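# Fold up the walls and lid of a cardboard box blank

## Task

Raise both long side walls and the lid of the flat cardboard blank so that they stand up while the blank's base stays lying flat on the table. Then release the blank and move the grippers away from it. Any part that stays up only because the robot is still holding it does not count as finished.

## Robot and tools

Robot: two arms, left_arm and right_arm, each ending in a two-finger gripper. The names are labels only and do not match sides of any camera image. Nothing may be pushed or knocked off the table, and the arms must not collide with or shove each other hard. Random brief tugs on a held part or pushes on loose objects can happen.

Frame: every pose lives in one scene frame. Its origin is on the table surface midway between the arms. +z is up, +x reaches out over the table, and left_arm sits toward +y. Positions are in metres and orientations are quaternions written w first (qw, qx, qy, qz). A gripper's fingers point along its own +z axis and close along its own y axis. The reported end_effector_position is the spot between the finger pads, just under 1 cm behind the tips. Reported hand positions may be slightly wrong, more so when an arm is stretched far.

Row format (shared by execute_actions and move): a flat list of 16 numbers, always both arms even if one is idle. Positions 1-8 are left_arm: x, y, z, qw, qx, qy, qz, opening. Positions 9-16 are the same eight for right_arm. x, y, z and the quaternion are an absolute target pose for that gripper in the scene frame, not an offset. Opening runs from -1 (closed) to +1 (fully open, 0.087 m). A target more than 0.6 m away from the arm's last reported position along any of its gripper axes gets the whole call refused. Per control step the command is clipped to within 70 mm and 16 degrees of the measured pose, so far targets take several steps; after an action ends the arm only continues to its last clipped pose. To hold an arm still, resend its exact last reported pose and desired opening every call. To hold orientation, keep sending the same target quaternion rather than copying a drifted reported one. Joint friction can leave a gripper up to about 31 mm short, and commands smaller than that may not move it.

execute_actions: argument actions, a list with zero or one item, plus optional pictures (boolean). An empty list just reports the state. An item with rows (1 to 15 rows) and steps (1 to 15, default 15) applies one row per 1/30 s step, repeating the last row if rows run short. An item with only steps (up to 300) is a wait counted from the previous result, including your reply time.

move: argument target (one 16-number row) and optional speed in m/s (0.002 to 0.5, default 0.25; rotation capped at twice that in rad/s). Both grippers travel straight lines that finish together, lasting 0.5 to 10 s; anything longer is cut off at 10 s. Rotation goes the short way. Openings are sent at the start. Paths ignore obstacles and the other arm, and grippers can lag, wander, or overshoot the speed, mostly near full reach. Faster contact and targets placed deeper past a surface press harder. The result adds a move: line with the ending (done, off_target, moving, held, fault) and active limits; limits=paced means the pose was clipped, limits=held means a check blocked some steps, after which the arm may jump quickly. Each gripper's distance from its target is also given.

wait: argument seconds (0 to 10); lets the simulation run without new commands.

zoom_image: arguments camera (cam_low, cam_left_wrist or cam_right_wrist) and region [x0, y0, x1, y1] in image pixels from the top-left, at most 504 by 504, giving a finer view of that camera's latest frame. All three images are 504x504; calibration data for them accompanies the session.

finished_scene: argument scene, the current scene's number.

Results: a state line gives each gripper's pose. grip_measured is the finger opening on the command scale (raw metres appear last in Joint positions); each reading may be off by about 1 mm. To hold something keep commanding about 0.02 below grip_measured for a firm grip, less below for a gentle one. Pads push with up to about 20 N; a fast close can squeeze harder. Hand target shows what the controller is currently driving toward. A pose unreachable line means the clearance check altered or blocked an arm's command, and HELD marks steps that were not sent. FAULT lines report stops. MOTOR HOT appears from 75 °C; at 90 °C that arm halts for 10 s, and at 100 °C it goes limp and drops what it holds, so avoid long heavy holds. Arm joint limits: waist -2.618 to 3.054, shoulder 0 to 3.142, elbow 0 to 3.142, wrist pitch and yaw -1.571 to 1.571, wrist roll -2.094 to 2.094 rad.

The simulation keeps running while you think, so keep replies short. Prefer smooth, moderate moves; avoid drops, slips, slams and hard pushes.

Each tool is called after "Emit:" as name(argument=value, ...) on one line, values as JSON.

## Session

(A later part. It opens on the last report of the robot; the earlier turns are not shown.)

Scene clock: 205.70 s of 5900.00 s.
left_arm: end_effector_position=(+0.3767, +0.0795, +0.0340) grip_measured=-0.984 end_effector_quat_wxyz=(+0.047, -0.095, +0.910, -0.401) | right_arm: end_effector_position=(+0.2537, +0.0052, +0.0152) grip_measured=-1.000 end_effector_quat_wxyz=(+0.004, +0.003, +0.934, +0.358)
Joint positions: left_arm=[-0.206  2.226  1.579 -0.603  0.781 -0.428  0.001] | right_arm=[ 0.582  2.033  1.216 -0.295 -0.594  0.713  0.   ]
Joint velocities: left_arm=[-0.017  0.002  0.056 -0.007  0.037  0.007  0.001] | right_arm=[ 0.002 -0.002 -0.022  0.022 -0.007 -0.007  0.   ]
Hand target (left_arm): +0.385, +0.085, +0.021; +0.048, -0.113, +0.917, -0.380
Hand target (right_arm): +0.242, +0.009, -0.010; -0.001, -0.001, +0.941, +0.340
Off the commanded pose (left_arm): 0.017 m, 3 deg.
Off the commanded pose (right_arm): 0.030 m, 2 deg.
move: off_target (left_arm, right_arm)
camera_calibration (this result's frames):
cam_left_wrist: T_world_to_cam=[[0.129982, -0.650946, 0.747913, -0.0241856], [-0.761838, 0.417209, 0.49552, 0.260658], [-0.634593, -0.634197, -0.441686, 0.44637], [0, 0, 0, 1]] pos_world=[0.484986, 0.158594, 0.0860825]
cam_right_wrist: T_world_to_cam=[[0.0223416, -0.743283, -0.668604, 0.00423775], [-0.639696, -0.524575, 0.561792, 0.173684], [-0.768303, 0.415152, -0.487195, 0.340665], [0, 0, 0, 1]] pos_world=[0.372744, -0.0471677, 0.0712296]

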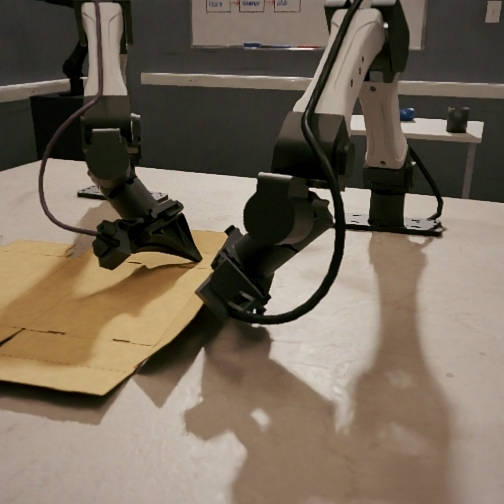

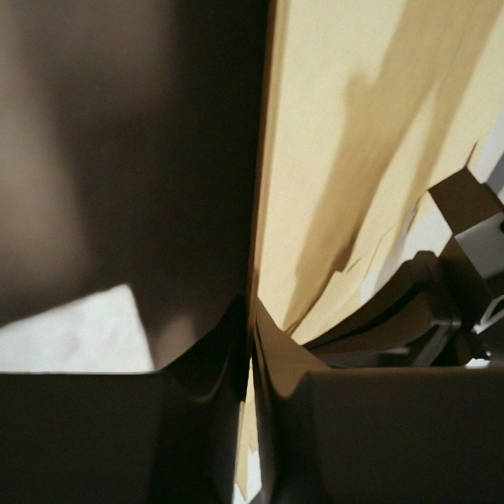

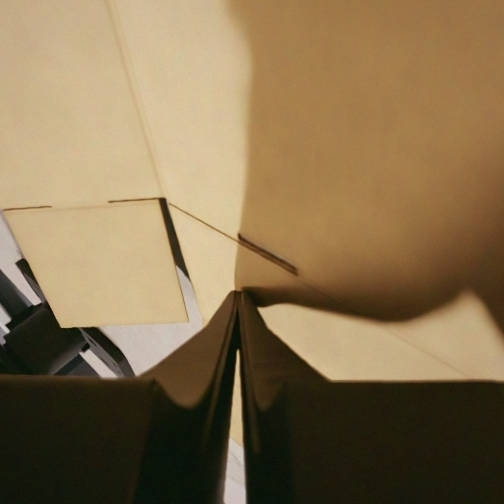

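Emit:
move(target=[0.3767,0.0795,0.034,0.047,-0.095,0.91,-0.401,-1,0.29,0.01,0.05,0,0,0.94,0.34,-1], speed=0.1)

Emit:
move(target=[0.3767,0.0795,0.034,0.047,-0.095,0.91,-0.401,-1,0.29,0.012,-0.015,0,0,0.94,0.34,-1], speed=0.06)

Emit:
move(target=[0.383,0.056,0.044,0,0.105,-0.995,0,-1,0.29,0.012,-0.015,0,0,0.94,0.34,-1], speed=0.1)

Emit:
move(target=[0.389,0.033,0.03,0.04,0.097,-0.919,-0.381,-1,0.29,0.012,-0.015,0,0,0.94,0.34,-1], speed=0.1)

Scene clock: 216.40 s of 5900.00 s.
left_arm: end_effector_position=(+0.3774, +0.0789, +0.0355) grip_measured=-0.995 end_effector_quat_wxyz=(+0.051, -0.087, +0.909, -0.405) | right_arm: end_effector_position=(+0.2823, +0.0103, +0.0495) grip_measured=-1.000 end_effector_quat_wxyz=(-0.006, +0.001, +0.940, +0.341)
Joint positions: left_arm=[-0.206  2.226  1.582 -0.601  0.789 -0.414  0.   ] | right_arm=[ 0.562  2.089  1.48  -0.563 -0.587  0.667  0.   ]
Joint velocities: left_arm=[ 0.002 -0.002  0.002  0.007  0.066 -0.037  0.   ] | right_arm=[ 0.002 -0.012 -0.017  0.051 -0.022 -0.081  0.   ]
Hand target (left_arm): +0.377, +0.079, +0.034; +0.047, -0.095, +0.910, -0.401
Hand target (right_arm): +0.290, +0.009, +0.050; +0.000, +0.000, +0.940, +0.340
Off the commanded pose (left_arm): 0.002 m, 1 deg.
Off the commanded pose (right_arm): 0.008 m, 1 deg.
After step 90, 6.53 s passed at rest.
move: done
camera_calibration (this result's frames):
cam_left_wrist: T_world_to_cam=[[0.112334, -0.647986, 0.753323, -0.0195738], [-0.763607, 0.428816, 0.482722, 0.260901], [-0.635834, -0.629469, -0.446636, 0.44738], [0, 0, 0, 1]] pos_world=[0.485884, 0.15705, 0.0886192]
cam_right_wrist: T_world_to_cam=[[0.0196891, -0.767039, -0.641299, 0.029984], [-0.623748, -0.510714, 0.5917, 0.169266], [-0.781378, 0.388359, -0.488494, 0.381248], [0, 0, 0, 1]] pos_world=[0.402887, -0.0386156, 0.105311]

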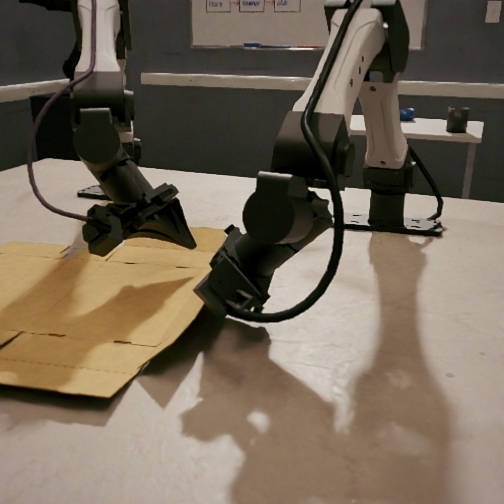

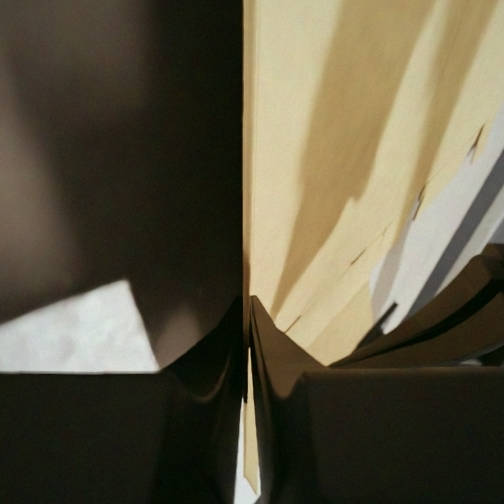

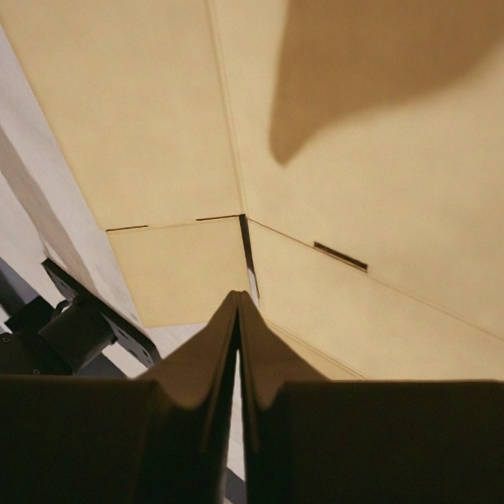

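Scene clock: 217.77 s of 5900.00 s.
left_arm: end_effector_position=(+0.3786, +0.0795, +0.0347) grip_measured=-0.996 end_effector_quat_wxyz=(+0.054, -0.086, +0.910, -0.402) | right_arm: end_effector_position=(+0.2866, +0.0150, +0.0162) grip_measured=-1.000 end_effector_quat_wxyz=(-0.011, -0.002, +0.933, +0.360)
Joint positions: left_arm=[-0.206  2.226  1.582 -0.597  0.783 -0.412  0.   ] | right_arm=[ 0.554  2.166  1.435 -0.427 -0.629  0.667  0.   ]
Joint velocities: left_arm=[-0.017 -0.017  0.002 -0.007  0.066 -0.007 -0.   ] | right_arm=[ 0.007 -0.007 -0.012  0.037 -0.051  0.007  0.   ]
Hand target (left_arm): +0.377, +0.080, +0.034; +0.047, -0.095, +0.910, -0.401
Hand target (right_arm): +0.289, +0.011, -0.013; -0.001, -0.001, +0.941, +0.339
Off the commanded pose (left_arm): 0.002 m, 1 deg.
Off the commanded pose (right_arm): 0.032 m, 3 deg.
move: off_target (right_arm)
camera_calibration (this result's frames):
cam_left_wrist: T_world_to_cam=[[0.107935, -0.652176, 0.750345, -0.0166376], [-0.767004, 0.425558, 0.480213, 0.263514], [-0.632498, -0.627349, -0.454289, 0.447035], [0, 0, 0, 1]] pos_world=[0.486661, 0.157456, 0.0890242]
cam_right_wrist: T_world_to_cam=[[0.0212538, -0.740914, -0.671263, 0.0117907], [-0.614929, -0.539081, 0.575547, 0.192237], [-0.788296, 0.400546, -0.467067, 0.367992], [0, 0, 0, 1]] pos_world=[0.408048, -0.0350303, 0.0691499]

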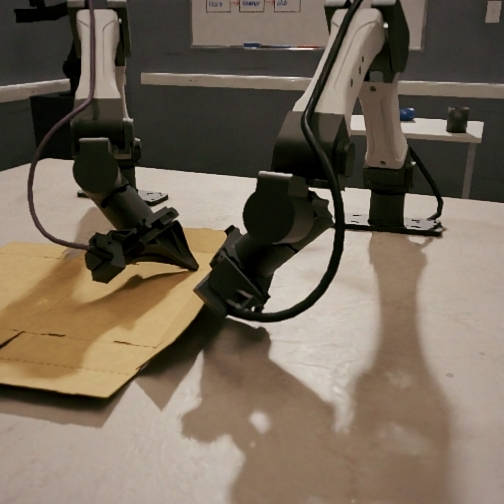

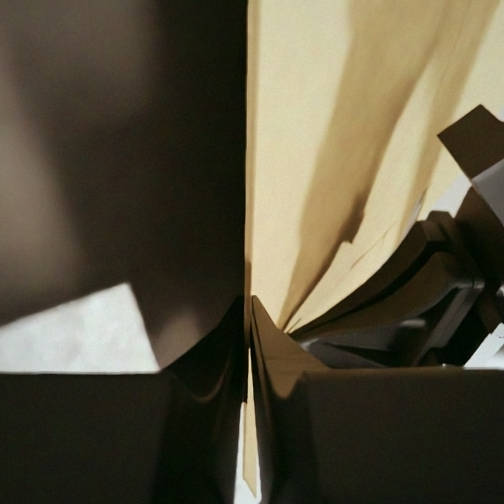

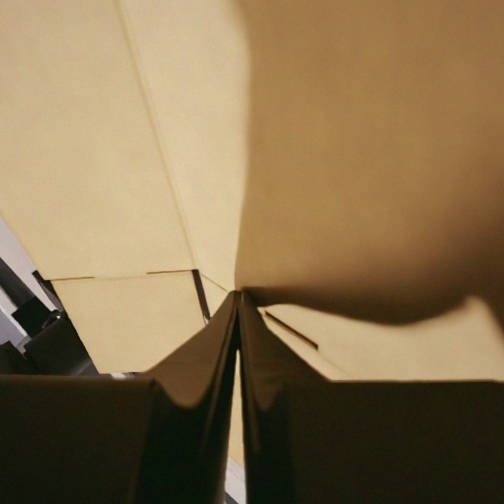

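Scene clock: 222.33 s of 5900.00 s.
left_arm: end_effector_position=(+0.3879, +0.0596, +0.0465) grip_measured=-0.988 end_effector_quat_wxyz=(+0.017, -0.089, +0.996, -0.013) | right_arm: end_effector_position=(+0.2931, +0.0184, +0.0168) grip_measured=-1.000 end_effector_quat_wxyz=(+0.003, -0.007, +0.929, +0.369)
Joint positions: left_arm=[-0.49   2.663  2.671 -1.537  0.008 -0.549  0.001] | right_arm=[ 0.552  2.17   1.435 -0.388 -0.632  0.667  0.   ]
Joint velocities: left_arm=[ 0.002  0.061  0.125 -0.095 -0.11   0.022  0.   ] | right_arm=[ 0.007  0.002 -0.002 -0.007  0.022 -0.051  0.   ]
Hand target (left_arm): +0.381, +0.056, +0.044; +0.003, -0.106, +0.994, -0.005
Hand target (right_arm): +0.289, +0.011, -0.013; -0.001, -0.001, +0.940, +0.340
Off the commanded pose (left_arm): 0.007 m, 3 deg.
Off the commanded pose (right_arm): 0.033 m, 4 deg.
move: off_target (left_arm, right_arm)
camera_calibration (this result's frames):
cam_left_wrist: T_world_to_cam=[[0.174237, -0.983806, 0.0420277, -0.0124982], [-0.670756, -0.0873307, 0.736519, 0.254839], [-0.720922, -0.15652, -0.67511, 0.462335], [0, 0, 0, 1]] pos_world=[0.50642, 0.0823238, 0.124958]
cam_right_wrist: T_world_to_cam=[[0.0400854, -0.727103, -0.685357, 0.00899108], [-0.631057, -0.550223, 0.546829, 0.203145], [-0.7747, 0.410579, -0.4809, 0.368092], [0, 0, 0, 1]] pos_world=[0.412997, -0.0328183, 0.0720917]

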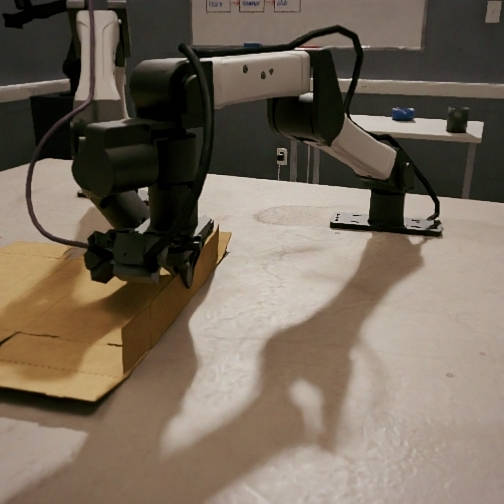

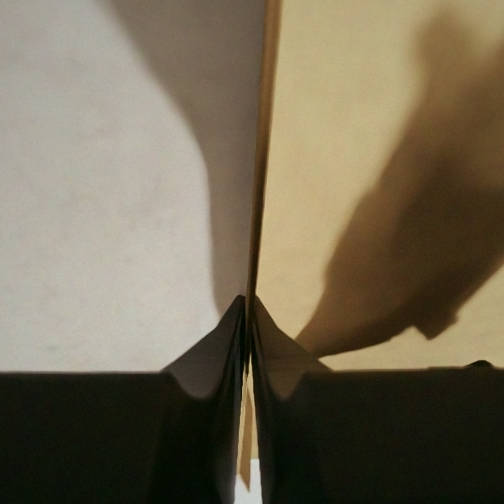

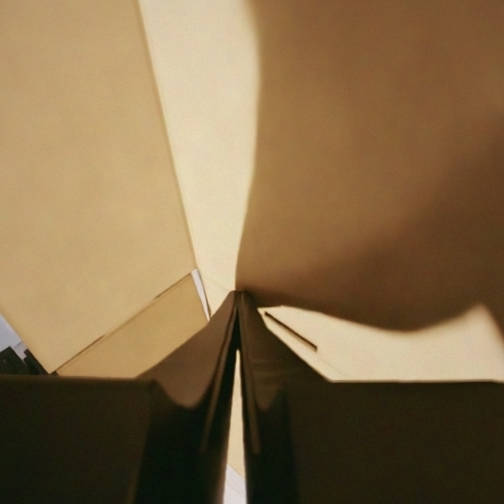

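Scene clock: 226.67 s of 5900.00 s.
left_arm: end_effector_position=(+0.3878, +0.0543, +0.0459) grip_measured=-0.992 end_effector_quat_wxyz=(+0.097, -0.074, +0.985, +0.125) | right_arm: end_effector_position=(+0.2923, +0.0192, +0.0174) grip_measured=-1.000 end_effector_quat_wxyz=(-0.001, -0.008, +0.927, +0.374)
Joint positions: left_arm=[-0.614  2.702  2.74  -1.58  -0.317 -0.641  0.   ] | right_arm=[ 0.551  2.173  1.435 -0.385 -0.645  0.667  0.   ]
Joint velocities: left_arm=[-0.007 -0.012 -0.007  0.051 -0.037 -0.022  0.002] | right_arm=[-0.022  0.002  0.007  0.022  0.037 -0.037  0.   ]
Hand target (left_arm): +0.388, +0.054, +0.046; +0.097, -0.077, +0.984, +0.125
Hand target (right_arm): +0.291, +0.015, +0.002; -0.000, -0.004, +0.934, +0.357
Off the commanded pose (left_arm): 0.027 m, 34 deg; orientation clipped at the last step of the last action.
Off the commanded pose (right_arm): 0.033 m, 4 deg.
move: held (left_arm), off_target (right_arm); limits=paced,held; held on 60 of 130 steps (left_arm, right_arm), including the last (left_arm)
pose unreachable (left arm): on one or more control steps of this call this arm could not follow its commanded pose, so it was not sent that pose on those steps. On the call's last step it was still not sent that pose. It may still have moved: this result reports where it is.
cause: the commanded pose would bring a part of the arm too close to another arm (this arm's wrist (the part past joint 5) and the other arm's wrist (the part past joint 4)).
pose unreachable (right arm): on one or more control steps of this call this arm could not follow its commanded pose, so it was not sent that pose on those steps. It may still have moved: this result reports where it is.
cause: the commanded pose would bring a part of the arm too close to another arm (this arm's wrist (the part past joint 4) and the other arm's wrist (the part past joint 4)).
camera_calibration (this result's frames):
cam_left_wrist: T_world_to_cam=[[0.165529, -0.961385, -0.219863, -0.00346705], [-0.765625, -0.265794, 0.585809, 0.3081], [-0.621626, 0.0713641, -0.780057, 0.414962], [0, 0, 0, 1]] pos_world=[0.494414, 0.0489445, 0.142444]
cam_right_wrist: T_world_to_cam=[[0.0394475, -0.719853, -0.693005, 0.0102419], [-0.625514, -0.558631, 0.544668, 0.20133], [-0.779215, 0.411999, -0.472315, 0.368587], [0, 0, 0, 1]] pos_world=[0.412739, -0.0320154, 0.0715287]

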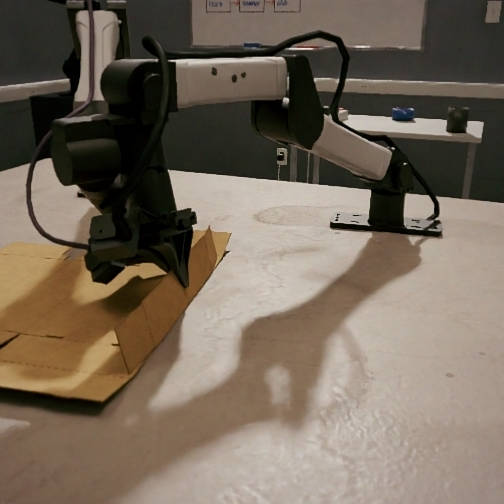

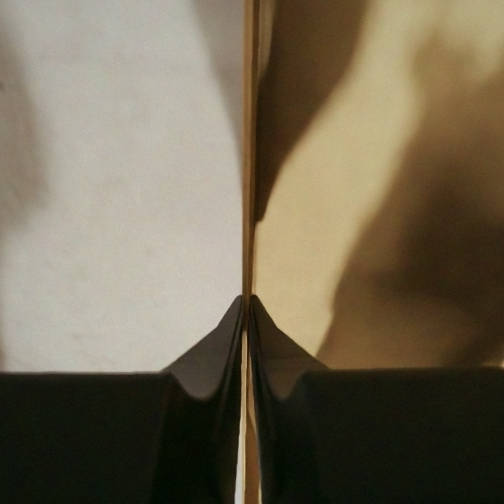

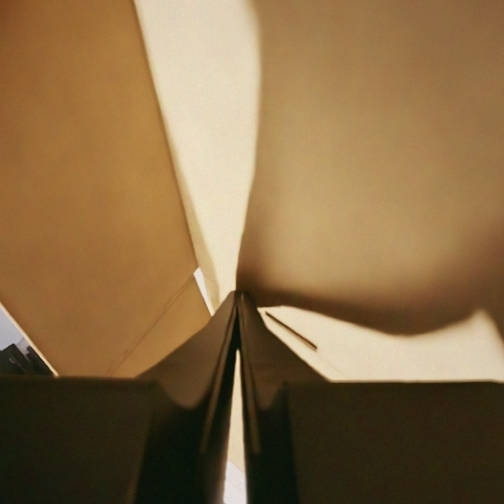

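Emit:
move(target=[0.388,0.054,0.04,0.097,-0.074,0.985,0.125,-1,0.27,-0.03,0.11,0.2,0,0.95,0.2,-1], speed=0.12)

Emit:
move(target=[0.388,0.054,0.04,0.097,-0.074,0.985,0.125,-1,0.29,0.065,0.10,0.3,0,0.954,0,-1], speed=0.12)

Emit:
move(target=[0.388,0.054,0.04,0.097,-0.074,0.985,0.125,-1,0.29,0.055,0.05,0.3,0,0.954,0,-1], speed=0.06)

Scene clock: 241.70 s of 5900.00 s.
left_arm: end_effector_position=(+0.3878, +0.0543, +0.0459) grip_measured=-0.992 end_effector_quat_wxyz=(+0.097, -0.073, +0.985, +0.125) | right_arm: end_effector_position=(+0.2753, -0.0285, +0.1067) grip_measured=-1.000 end_effector_quat_wxyz=(+0.202, -0.001, +0.958, +0.205)
Joint positions: left_arm=[-0.614  2.702  2.74  -1.58  -0.317 -0.638  0.   ] | right_arm=[ 0.684  1.725  1.313 -0.578 -0.069  0.685  0.   ]
Joint velocities: left_arm=[-0.002  0.002  0.002  0.037 -0.081 -0.037  0.   ] | right_arm=[0.007 0.027 0.007 0.051 0.022 0.022 0.   ]
Hand target (left_arm): +0.388, +0.054, +0.040; +0.096, -0.074, +0.985, +0.126
Hand target (right_arm): +0.268, -0.030, +0.108; +0.201, -0.000, +0.958, +0.202
Off the commanded pose (left_arm): 0.006 m, 0 deg.
Off the commanded pose (right_arm): 0.006 m, 0 deg.
move: done; limits=held; held on 1 of 82 steps (right_arm)
pose unreachable (right arm): on one or more control steps of this call this arm could not follow its commanded pose, so it was not sent that pose on those steps. It may still have moved: this result reports where it is.
cause: the commanded pose would bring a part of the arm too close to another arm (this arm's wrist (the part past joint 4) and the other arm's wrist (the part past joint 5)).
camera_calibration (this result's frames):
cam_left_wrist: T_world_to_cam=[[0.162886, -0.961775, -0.220127, -0.00235163], [-0.765785, -0.263917, 0.586448, 0.307996], [-0.622127, 0.073046, -0.779501, 0.415016], [0, 0, 0, 1]] pos_world=[0.494434, 0.0487085, 0.142364]
cam_right_wrist: T_world_to_cam=[[0.107502, -0.918224, -0.381192, -0.0192205], [-0.878679, -0.267134, 0.395679, 0.209354], [-0.465152, 0.292409, -0.835542, 0.366038], [0, 0, 0, 1]] pos_world=[0.356285, -0.068756, 0.215677]

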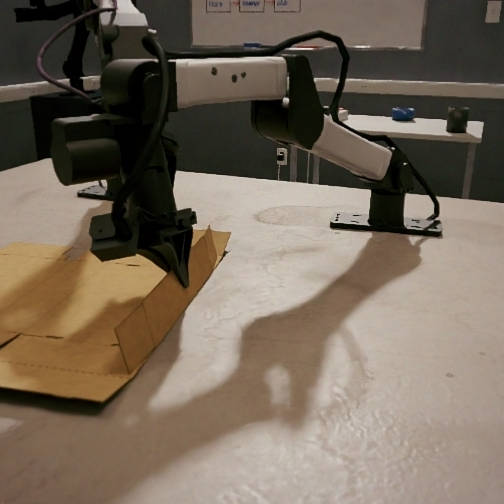

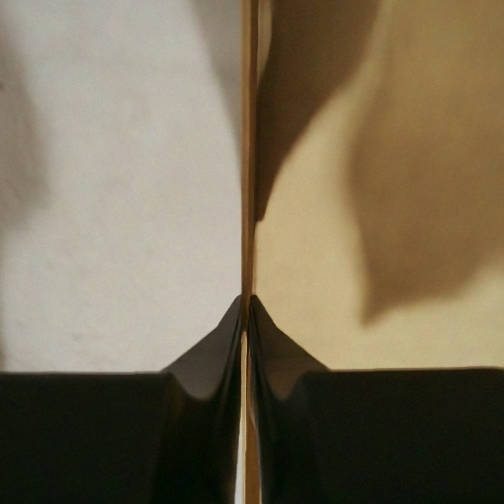

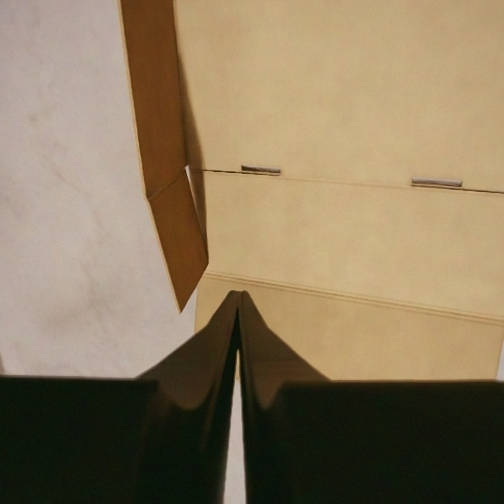

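Scene clock: 243.87 s of 5900.00 s.
left_arm: end_effector_position=(+0.3877, +0.0546, +0.0456) grip_measured=-0.992 end_effector_quat_wxyz=(+0.093, -0.075, +0.985, +0.121) | right_arm: end_effector_position=(+0.2791, -0.0073, +0.1030) grip_measured=-1.000 end_effector_quat_wxyz=(+0.228, +0.006, +0.962, +0.148)
Joint positions: left_arm=[-0.609  2.702  2.74  -1.58  -0.305 -0.637  0.   ] | right_arm=[ 0.781  1.813  1.432 -0.647  0.101  0.747  0.   ]
Joint velocities: left_arm=[-0.012 -0.007 -0.007  0.051  0.007 -0.037 -0.001] | right_arm=[ 0.007 -0.002 -0.012 -0.051  0.007 -0.007  0.   ]
Hand target (left_arm): +0.388, +0.054, +0.040; +0.095, -0.074, +0.985, +0.126
Hand target (right_arm): +0.279, -0.007, +0.103; +0.227, +0.003, +0.962, +0.150
Off the commanded pose (left_arm): 0.006 m, 1 deg.
Off the commanded pose (right_arm): 0.073 m, 19 deg; position and orientation clipped at the last step of the last action.
move: held (right_arm); limits=paced,held; held on 45 of 65 steps (right_arm), including the last (right_arm)
pose unreachable (right arm): on one or more control steps of this call this arm could not follow its commanded pose, so it was not sent that pose on those steps. On the call's last step it was still not sent that pose. It may still have moved: this result reports where it is.
cause: the commanded pose would bring a part of the arm too close to another arm (this arm's wrist (the part past joint 4) and the other arm's forearm (the part past joint 3)).
camera_calibration (this result's frames):
cam_left_wrist: T_world_to_cam=[[0.16496, -0.963476, -0.210957, -0.00325849], [-0.761287, -0.260367, 0.593845, 0.305993], [-0.627081, 0.0626379, -0.776431, 0.41705], [0, 0, 0, 1]] pos_world=[0.49501, 0.050408, 0.141411]
cam_right_wrist: T_world_to_cam=[[0.0784444, -0.957874, -0.276267, -0.00456332], [-0.906512, -0.18385, 0.380047, 0.229706], [-0.414829, 0.220627, -0.882746, 0.348844], [0, 0, 0, 1]] pos_world=[0.3533, -0.0391041, 0.219381]

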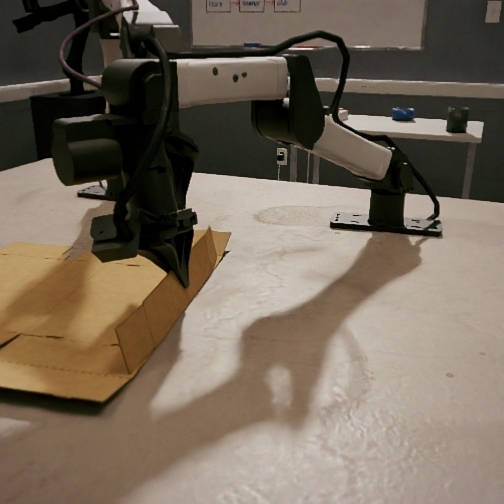

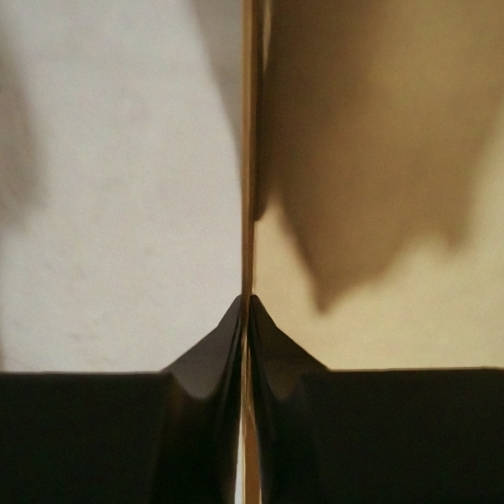

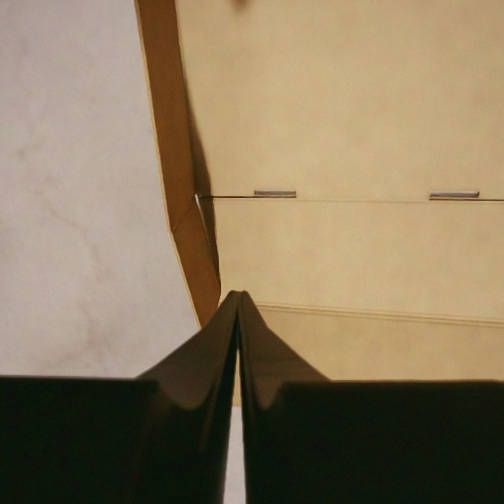

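Scene clock: 247.10 s of 5900.00 s.
left_arm: end_effector_position=(+0.3876, +0.0545, +0.0456) grip_measured=-0.992 end_effector_quat_wxyz=(+0.093, -0.074, +0.986, +0.120) | right_arm: end_effector_position=(+0.2802, -0.0088, +0.0990) grip_measured=-1.000 end_effector_quat_wxyz=(+0.236, +0.012, +0.963, +0.133)
Joint positions: left_arm=[-0.609  2.702  2.74  -1.58  -0.303 -0.635  0.   ] | right_arm=[ 0.792  1.822  1.432 -0.649  0.14   0.76   0.   ]
Joint velocities: left_arm=[ 0.007  0.007  0.012 -0.007 -0.051  0.007 -0.001] | right_arm=[-0.007  0.012 -0.012  0.051 -0.095 -0.022  0.   ]
Hand target (left_arm): +0.388, +0.055, +0.046; +0.093, -0.074, +0.986, +0.120
Hand target (right_arm): +0.280, -0.008, +0.100; +0.236, +0.010, +0.962, +0.135
Off the commanded pose (left_arm): 0.006 m, 1 deg.
Off the commanded pose (right_arm): 0.081 m, 17 deg; position and orientation clipped at the last step of the last action.
move: held (left_arm, right_arm); limits=paced,held; held on 79 of 90 steps (left_arm, right_arm), including the last (left_arm, right_arm)
pose unreachable (left arm): on one or more control steps of this call this arm could not follow its commanded pose, so it was not sent that pose on those steps. On the call's last step it was still not sent that pose. It may still have moved: this result reports where it is.
cause: the commanded pose would bring a part of the arm too close to another arm (this arm's forearm (the part past joint 3) and the other arm's wrist (the part past joint 4), along the way the arms are being sent).
pose unreachable (right arm): on one or more control steps of this call this arm could not follow its commanded pose, so it was not sent that pose on those steps. On the call's last step it was still not sent that pose. It may still have moved: this result reports where it is.
cause: the commanded pose would bring a part of the arm too close to another arm (this arm's wrist (the part past joint 4) and the other arm's forearm (the part past joint 3)).
camera_calibration (this result's frames):
cam_left_wrist: T_world_to_cam=[[0.16296, -0.963926, -0.210455, -0.00256439], [-0.761163, -0.258545, 0.594799, 0.305704], [-0.627754, 0.063262, -0.775837, 0.417177], [0, 0, 0, 1]] pos_world=[0.494993, 0.0501748, 0.14129]
cam_right_wrist: T_world_to_cam=[[0.0621555, -0.966243, -0.250024, -0.00527226], [-0.914586, -0.155434, 0.373326, 0.235128], [-0.399586, 0.205464, -0.893373, 0.342756], [0, 0, 0, 1]] pos_world=[0.352333, -0.0389714, 0.217111]

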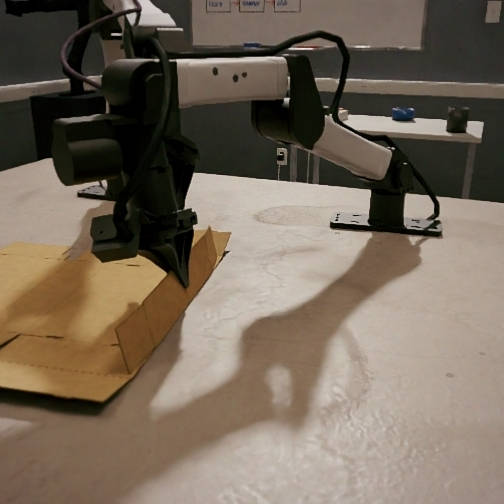

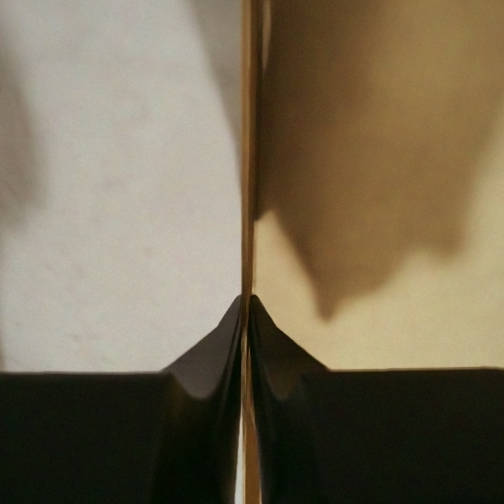

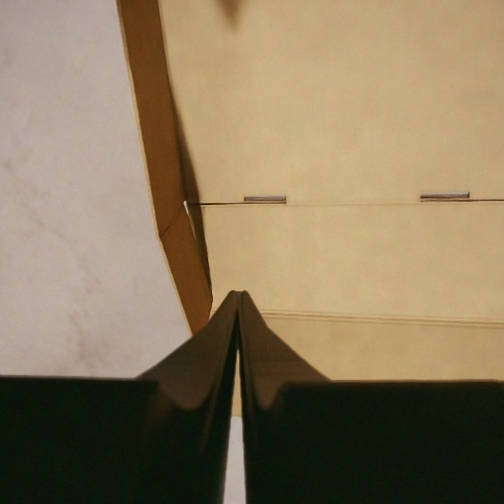

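Emit:
move(target=[0.388,0.054,0.04,0.097,-0.074,0.985,0.125,-1,0.2,-0.25,0.2,0.2,0,0.95,0.2,-1])

Emit:
move(target=[0.30,0.14,0.035,0,0,0.99,0.13,-1,0.2,-0.25,0.2,0.2,0,0.95,0.2,-1], speed=0.06)

Emit:
move(target=[0.30,0.12,0.025,0,0,0.9,0.436,-1,0.2,-0.25,0.2,0.2,0,0.95,0.2,-1], speed=0.1)

Scene clock: 259.77 s of 5900.00 s.
left_arm: end_effector_position=(+0.3877, +0.0547, +0.0456) grip_measured=-0.992 end_effector_quat_wxyz=(+0.093, -0.074, +0.986, +0.120) | right_arm: end_effector_position=(+0.1927, -0.2451, +0.1894) grip_measured=-1.000 end_effector_quat_wxyz=(+0.194, +0.002, +0.961, +0.199)
Joint positions: left_arm=[-0.609  2.702  2.74  -1.58  -0.304 -0.635  0.   ] | right_arm=[ 0.025  1.184  1.196 -1.163 -0.388  0.096  0.   ]
Joint velocities: left_arm=[-0.017  0.007 -0.007 -0.081 -0.037  0.022  0.   ] | right_arm=[-0.002 -0.007  0.007 -0.022 -0.11  -0.007  0.   ]
Hand target (left_arm): +0.388, +0.054, +0.040; +0.095, -0.074, +0.985, +0.126
Hand target (right_arm): +0.195, -0.247, +0.198; +0.205, -0.000, +0.958, +0.201
Off the commanded pose (left_arm): 0.006 m, 1 deg.
Off the commanded pose (right_arm): 0.014 m, 1 deg.
After step 90, 7.80 s passed at rest.
move: off_target (right_arm)
camera_calibration (this result's frames):
cam_left_wrist: T_world_to_cam=[[0.163058, -0.96378, -0.211045, -0.00247486], [-0.761371, -0.258962, 0.594351, 0.305892], [-0.627477, 0.0637701, -0.776019, 0.417099], [0, 0, 0, 1]] pos_world=[0.495021, 0.0502308, 0.141347]
cam_right_wrist: T_world_to_cam=[[0.0955037, -0.922964, -0.37285, -0.178151], [-0.873017, -0.257618, 0.414095, 0.043877], [-0.478247, 0.285957, -0.830366, 0.460041], [0, 0, 0, 1]] pos_world=[0.275333, -0.284675, 0.29741]

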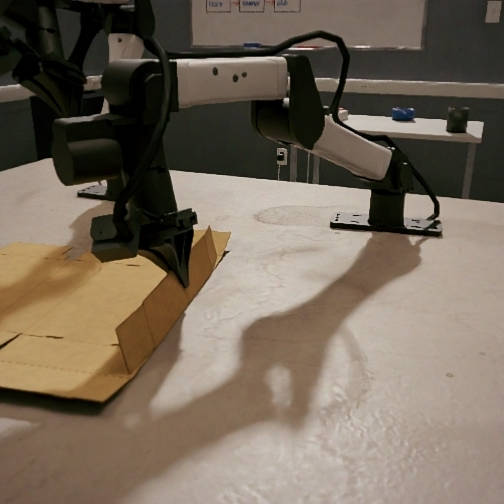

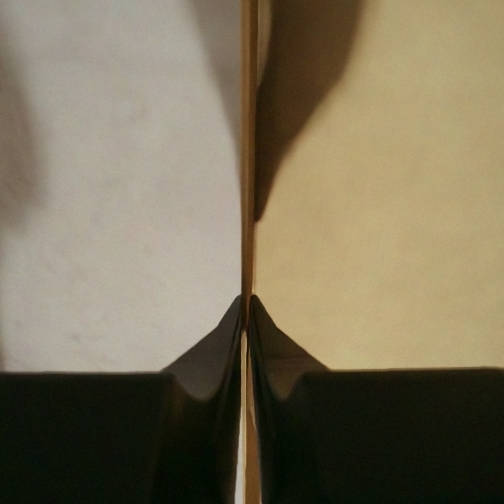

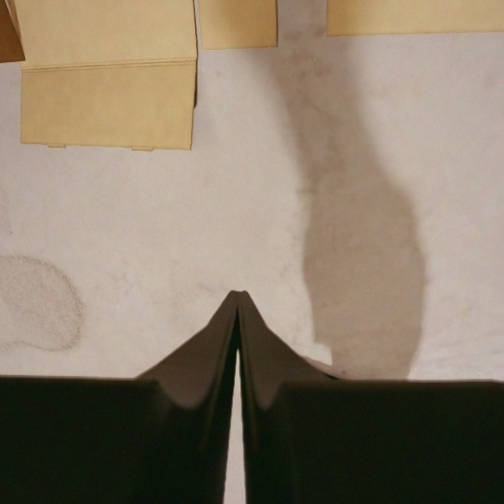

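Scene clock: 262.13 s of 5900.00 s.
left_arm: end_effector_position=(+0.3224, +0.1254, +0.0419) grip_measured=-0.993 end_effector_quat_wxyz=(+0.043, -0.016, +0.993, +0.112) | right_arm: end_effector_position=(+0.1949, -0.2483, +0.1974) grip_measured=-1.000 end_effector_quat_wxyz=(+0.204, -0.001, +0.958, +0.200)
Joint positions: left_arm=[-0.517  2.217  1.841 -1.206 -0.241 -0.431  0.   ] | right_arm=[ 0.007  1.184  1.224 -1.178 -0.399  0.076  0.   ]
Joint velocities: left_arm=[-0.012  0.007 -0.007 -0.022  0.037  0.037 -0.001] | right_arm=[-0.007 -0.002 -0.012 -0.007  0.051 -0.081  0.   ]
Hand target (left_arm): +0.303, +0.140, +0.034; +0.000, -0.001, +0.992, +0.130
Hand target (right_arm): +0.200, -0.250, +0.200; +0.202, -0.000, +0.958, +0.202
Off the commanded pose (left_arm): 0.028 m, 6 deg.
Off the commanded pose (right_arm): 0.006 m, 0 deg.
move: off_target (left_arm)
camera_calibration (this result's frames):
cam_left_wrist: T_world_to_cam=[[0.037719, -0.977253, -0.208698, 0.11758], [-0.712242, -0.17278, 0.680337, 0.246455], [-0.70092, 0.122982, -0.702557, 0.381947], [0, 0, 0, 1]] pos_world=[0.438815, 0.110516, 0.125206]
cam_right_wrist: T_world_to_cam=[[0.105893, -0.921812, -0.372894, -0.18002], [-0.880653, -0.261085, 0.39533, 0.0459707], [-0.461776, 0.286527, -0.839443, 0.467378], [0, 0, 0, 1]] pos_world=[0.275371, -0.287858, 0.307035]

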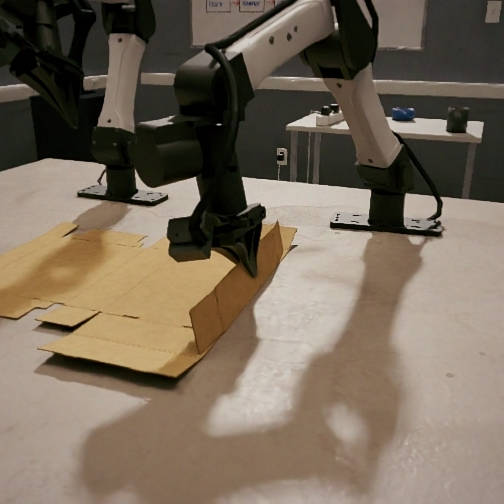

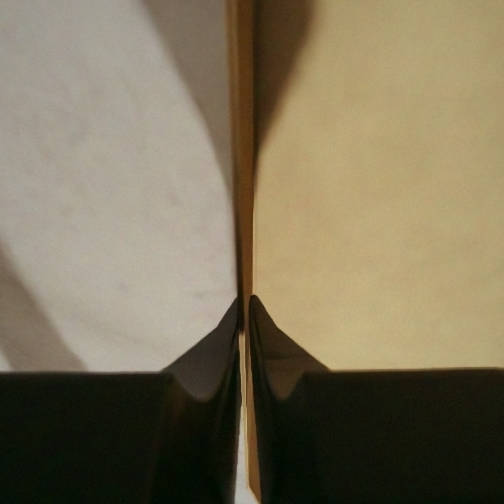

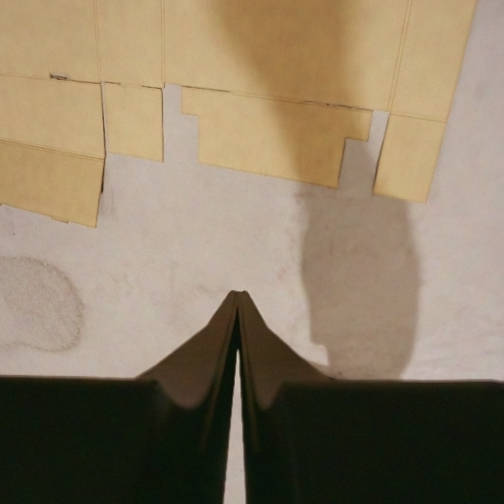

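Scene clock: 265.80 s of 5900.00 s.
left_arm: end_effector_position=(+0.3084, +0.1181, +0.0366) grip_measured=-0.993 end_effector_quat_wxyz=(+0.065, +0.011, +0.925, +0.374) | right_arm: end_effector_position=(+0.1948, -0.2483, +0.1974) grip_measured=-1.000 end_effector_quat_wxyz=(+0.204, -0.001, +0.958, +0.200)
Joint positions: left_arm=[-0.726  2.501  2.116 -1.571 -0.695 -0.723  0.   ] | right_arm=[ 0.007  1.184  1.224 -1.178 -0.399  0.075  0.   ]
Joint velocities: left_arm=[ 0.012 -0.012  0.002  0.007  0.037 -0.007  0.   ] | right_arm=[ 0.012 -0.007  0.012  0.007 -0.022 -0.007  0.   ]
Hand target (left_arm): +0.300, +0.121, +0.024; +0.050, +0.022, +0.917, +0.395
Hand target (right_arm): +0.200, -0.250, +0.200; +0.202, +0.000, +0.958, +0.202
Off the commanded pose (left_arm): 0.014 m, 11 deg.
Off the commanded pose (right_arm): 0.006 m, 0 deg.
joint sent to its limit (left arm) — the command would take joint 4 (wrist pitch) past its lower limit, so that joint was sent only as far as its limit.
move: off_target (left_arm)
camera_calibration (this result's frames):
cam_left_wrist: T_world_to_cam=[[0.0228718, -0.729172, -0.683948, 0.102499], [-0.743989, -0.469394, 0.475552, 0.291152], [-0.6678, 0.497973, -0.553232, 0.309375], [0, 0, 0, 1]] pos_world=[0.42087, 0.0573442, 0.102802]
cam_right_wrist: T_world_to_cam=[[0.1061, -0.921832, -0.372785, -0.180101], [-0.880476, -0.261309, 0.395574, 0.0457642], [-0.462065, 0.286258, -0.839376, 0.467294], [0, 0, 0, 1]] pos_world=[0.275323, -0.287831, 0.306993]

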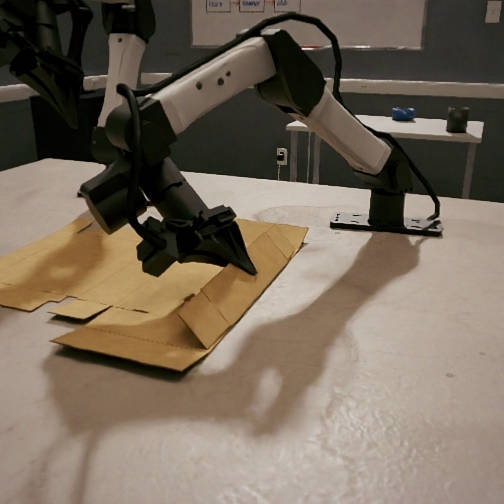

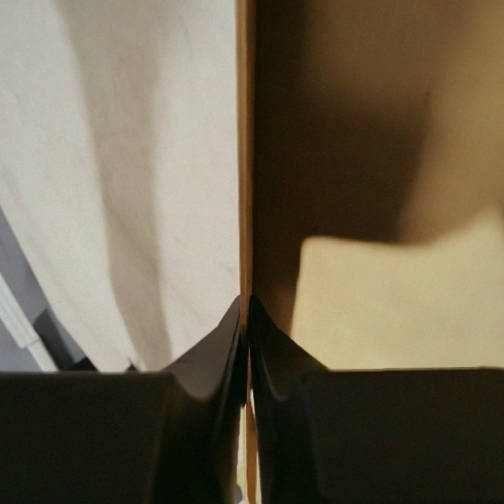

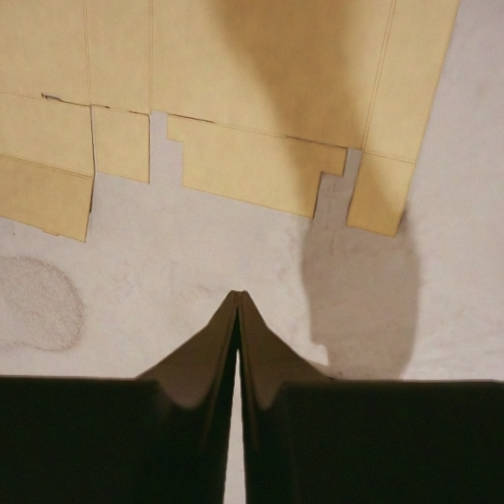

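Emit:
move(target=[0.305,0.14,0.045,0,0,1,0,-1,0.2,-0.25,0.2,0.2,0,0.95,0.2,-1], speed=0.12)

Emit:
move(target=[0.305,0.14,0.045,0,0,1,0,1,0.2,-0.25,0.2,0.2,0,0.95,0.2,-1])

Scene clock: 275.03 s of 5900.00 s.
left_arm: end_effector_position=(+0.3087, +0.1376, +0.0440) grip_measured=-0.997 end_effector_quat_wxyz=(+0.002, -0.001, +1.000, +0.008) | right_arm: end_effector_position=(+0.1947, -0.2483, +0.1974) grip_measured=-1.000 end_effector_quat_wxyz=(+0.204, -0.001, +0.958, +0.200)
Joint positions: left_arm=[-0.409  2.145  1.74  -1.167 -0.016 -0.291  0.   ] | right_arm=[ 0.007  1.184  1.224 -1.179 -0.399  0.075  0.   ]
Joint velocities: left_arm=[-0.007 -0.022  0.002  0.007 -0.095  0.066 -0.   ] | right_arm=[-0.007 -0.007  0.002 -0.051  0.007 -0.007  0.   ]
Hand target (left_arm): +0.306, +0.140, +0.046; +0.002, +0.002, +1.000, +0.001
Hand target (right_arm): +0.200, -0.250, +0.200; +0.202, +0.000, +0.958, +0.202
Off the commanded pose (left_arm): 0.004 m, 1 deg.
Off the commanded pose (right_arm): 0.006 m, 0 deg.
After step 90, 2.63 s passed at rest.
move: done
camera_calibration (this result's frames):
cam_left_wrist: T_world_to_cam=[[-0.00147028, -0.999997, -0.00184811, 0.136594], [-0.654471, -0.00043508, 0.756087, 0.192443], [-0.756086, 0.00232119, -0.654468, 0.403841], [0, 0, 0, 1]] pos_world=[0.431487, 0.13574, 0.11905]
cam_right_wrist: T_world_to_cam=[[0.106106, -0.921684, -0.373149, -0.179925], [-0.880285, -0.261588, 0.395815, 0.045539], [-0.462428, 0.286479, -0.839101, 0.467302], [0, 0, 0, 1]] pos_world=[0.275272, -0.287794, 0.30695]

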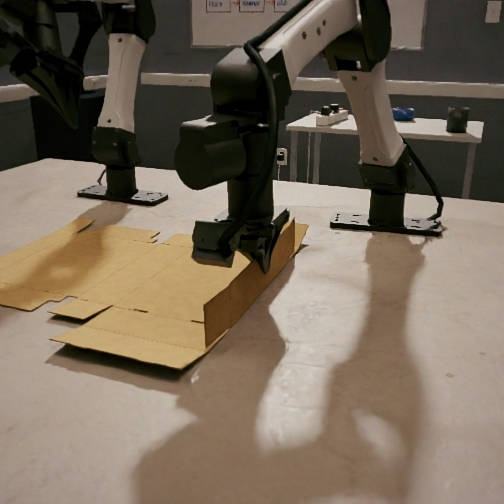

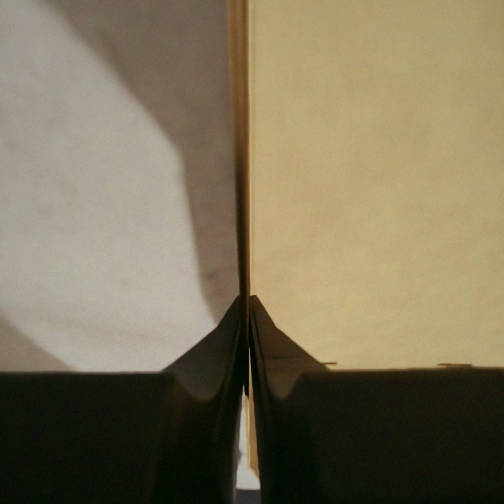

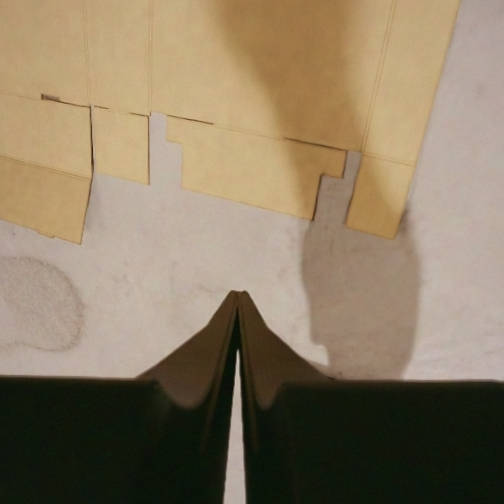

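Scene clock: 275.73 s of 5900.00 s.
left_arm: end_effector_position=(+0.3083, +0.1363, +0.0441) grip_measured=+0.980 end_effector_quat_wxyz=(+0.000, -0.000, +1.000, +0.004) | right_arm: end_effector_position=(+0.1947, -0.2483, +0.1974) grip_measured=-1.000 end_effector_quat_wxyz=(+0.204, -0.001, +0.958, +0.200)
Joint positions: left_arm=[-0.409  2.145  1.74  -1.167 -0.008 -0.29   0.087] | right_arm=[ 0.007  1.184  1.224 -1.179 -0.399  0.075  0.   ]
Joint velocities: left_arm=[ 0.007 -0.002  0.007 -0.007 -0.081 -0.051 -0.001] | right_arm=[ 0.002  0.002  0.007 -0.022 -0.007 -0.007  0.   ]
Hand target (left_arm): +0.305, +0.140, +0.045; -0.000, -0.000, +1.000, +0.000
Hand target (right_arm): +0.200, -0.250, +0.200; +0.202, +0.000, +0.958, +0.202
Off the commanded pose (left_arm): 0.005 m, 0 deg.
Off the commanded pose (right_arm): 0.006 m, 0 deg.
move: done
camera_calibration (this result's frames):
cam_left_wrist: T_world_to_cam=[[-0.00183457, -0.999981, 0.00583215, 0.135032], [-0.652734, 0.00561583, 0.757566, 0.190694], [-0.757585, -0.00241704, -0.652733, 0.404623], [0, 0, 0, 1]] pos_world=[0.431257, 0.134937, 0.11886]
cam_right_wrist: T_world_to_cam=[[0.106106, -0.921684, -0.373149, -0.179925], [-0.880285, -0.261588, 0.395815, 0.045539], [-0.462428, 0.286479, -0.839101, 0.467302], [0, 0, 0, 1]] pos_world=[0.275272, -0.287794, 0.30695]

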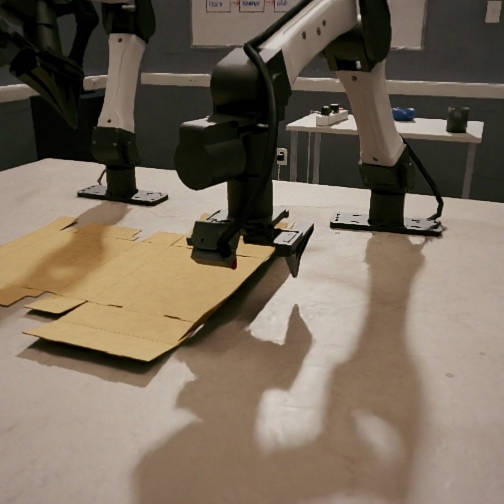

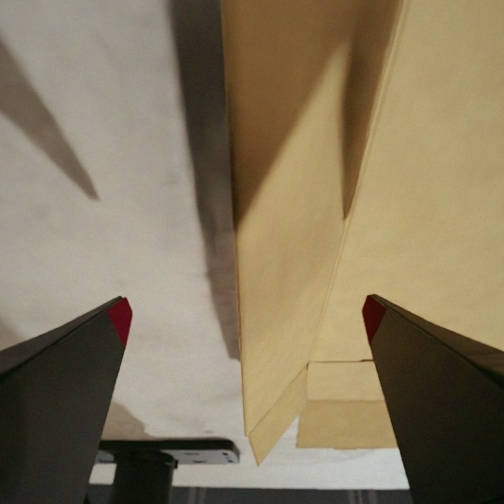

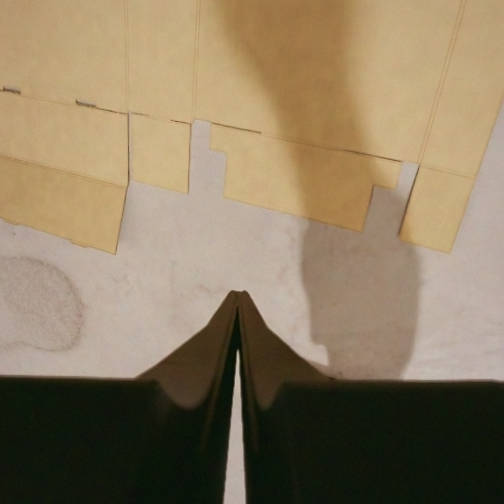

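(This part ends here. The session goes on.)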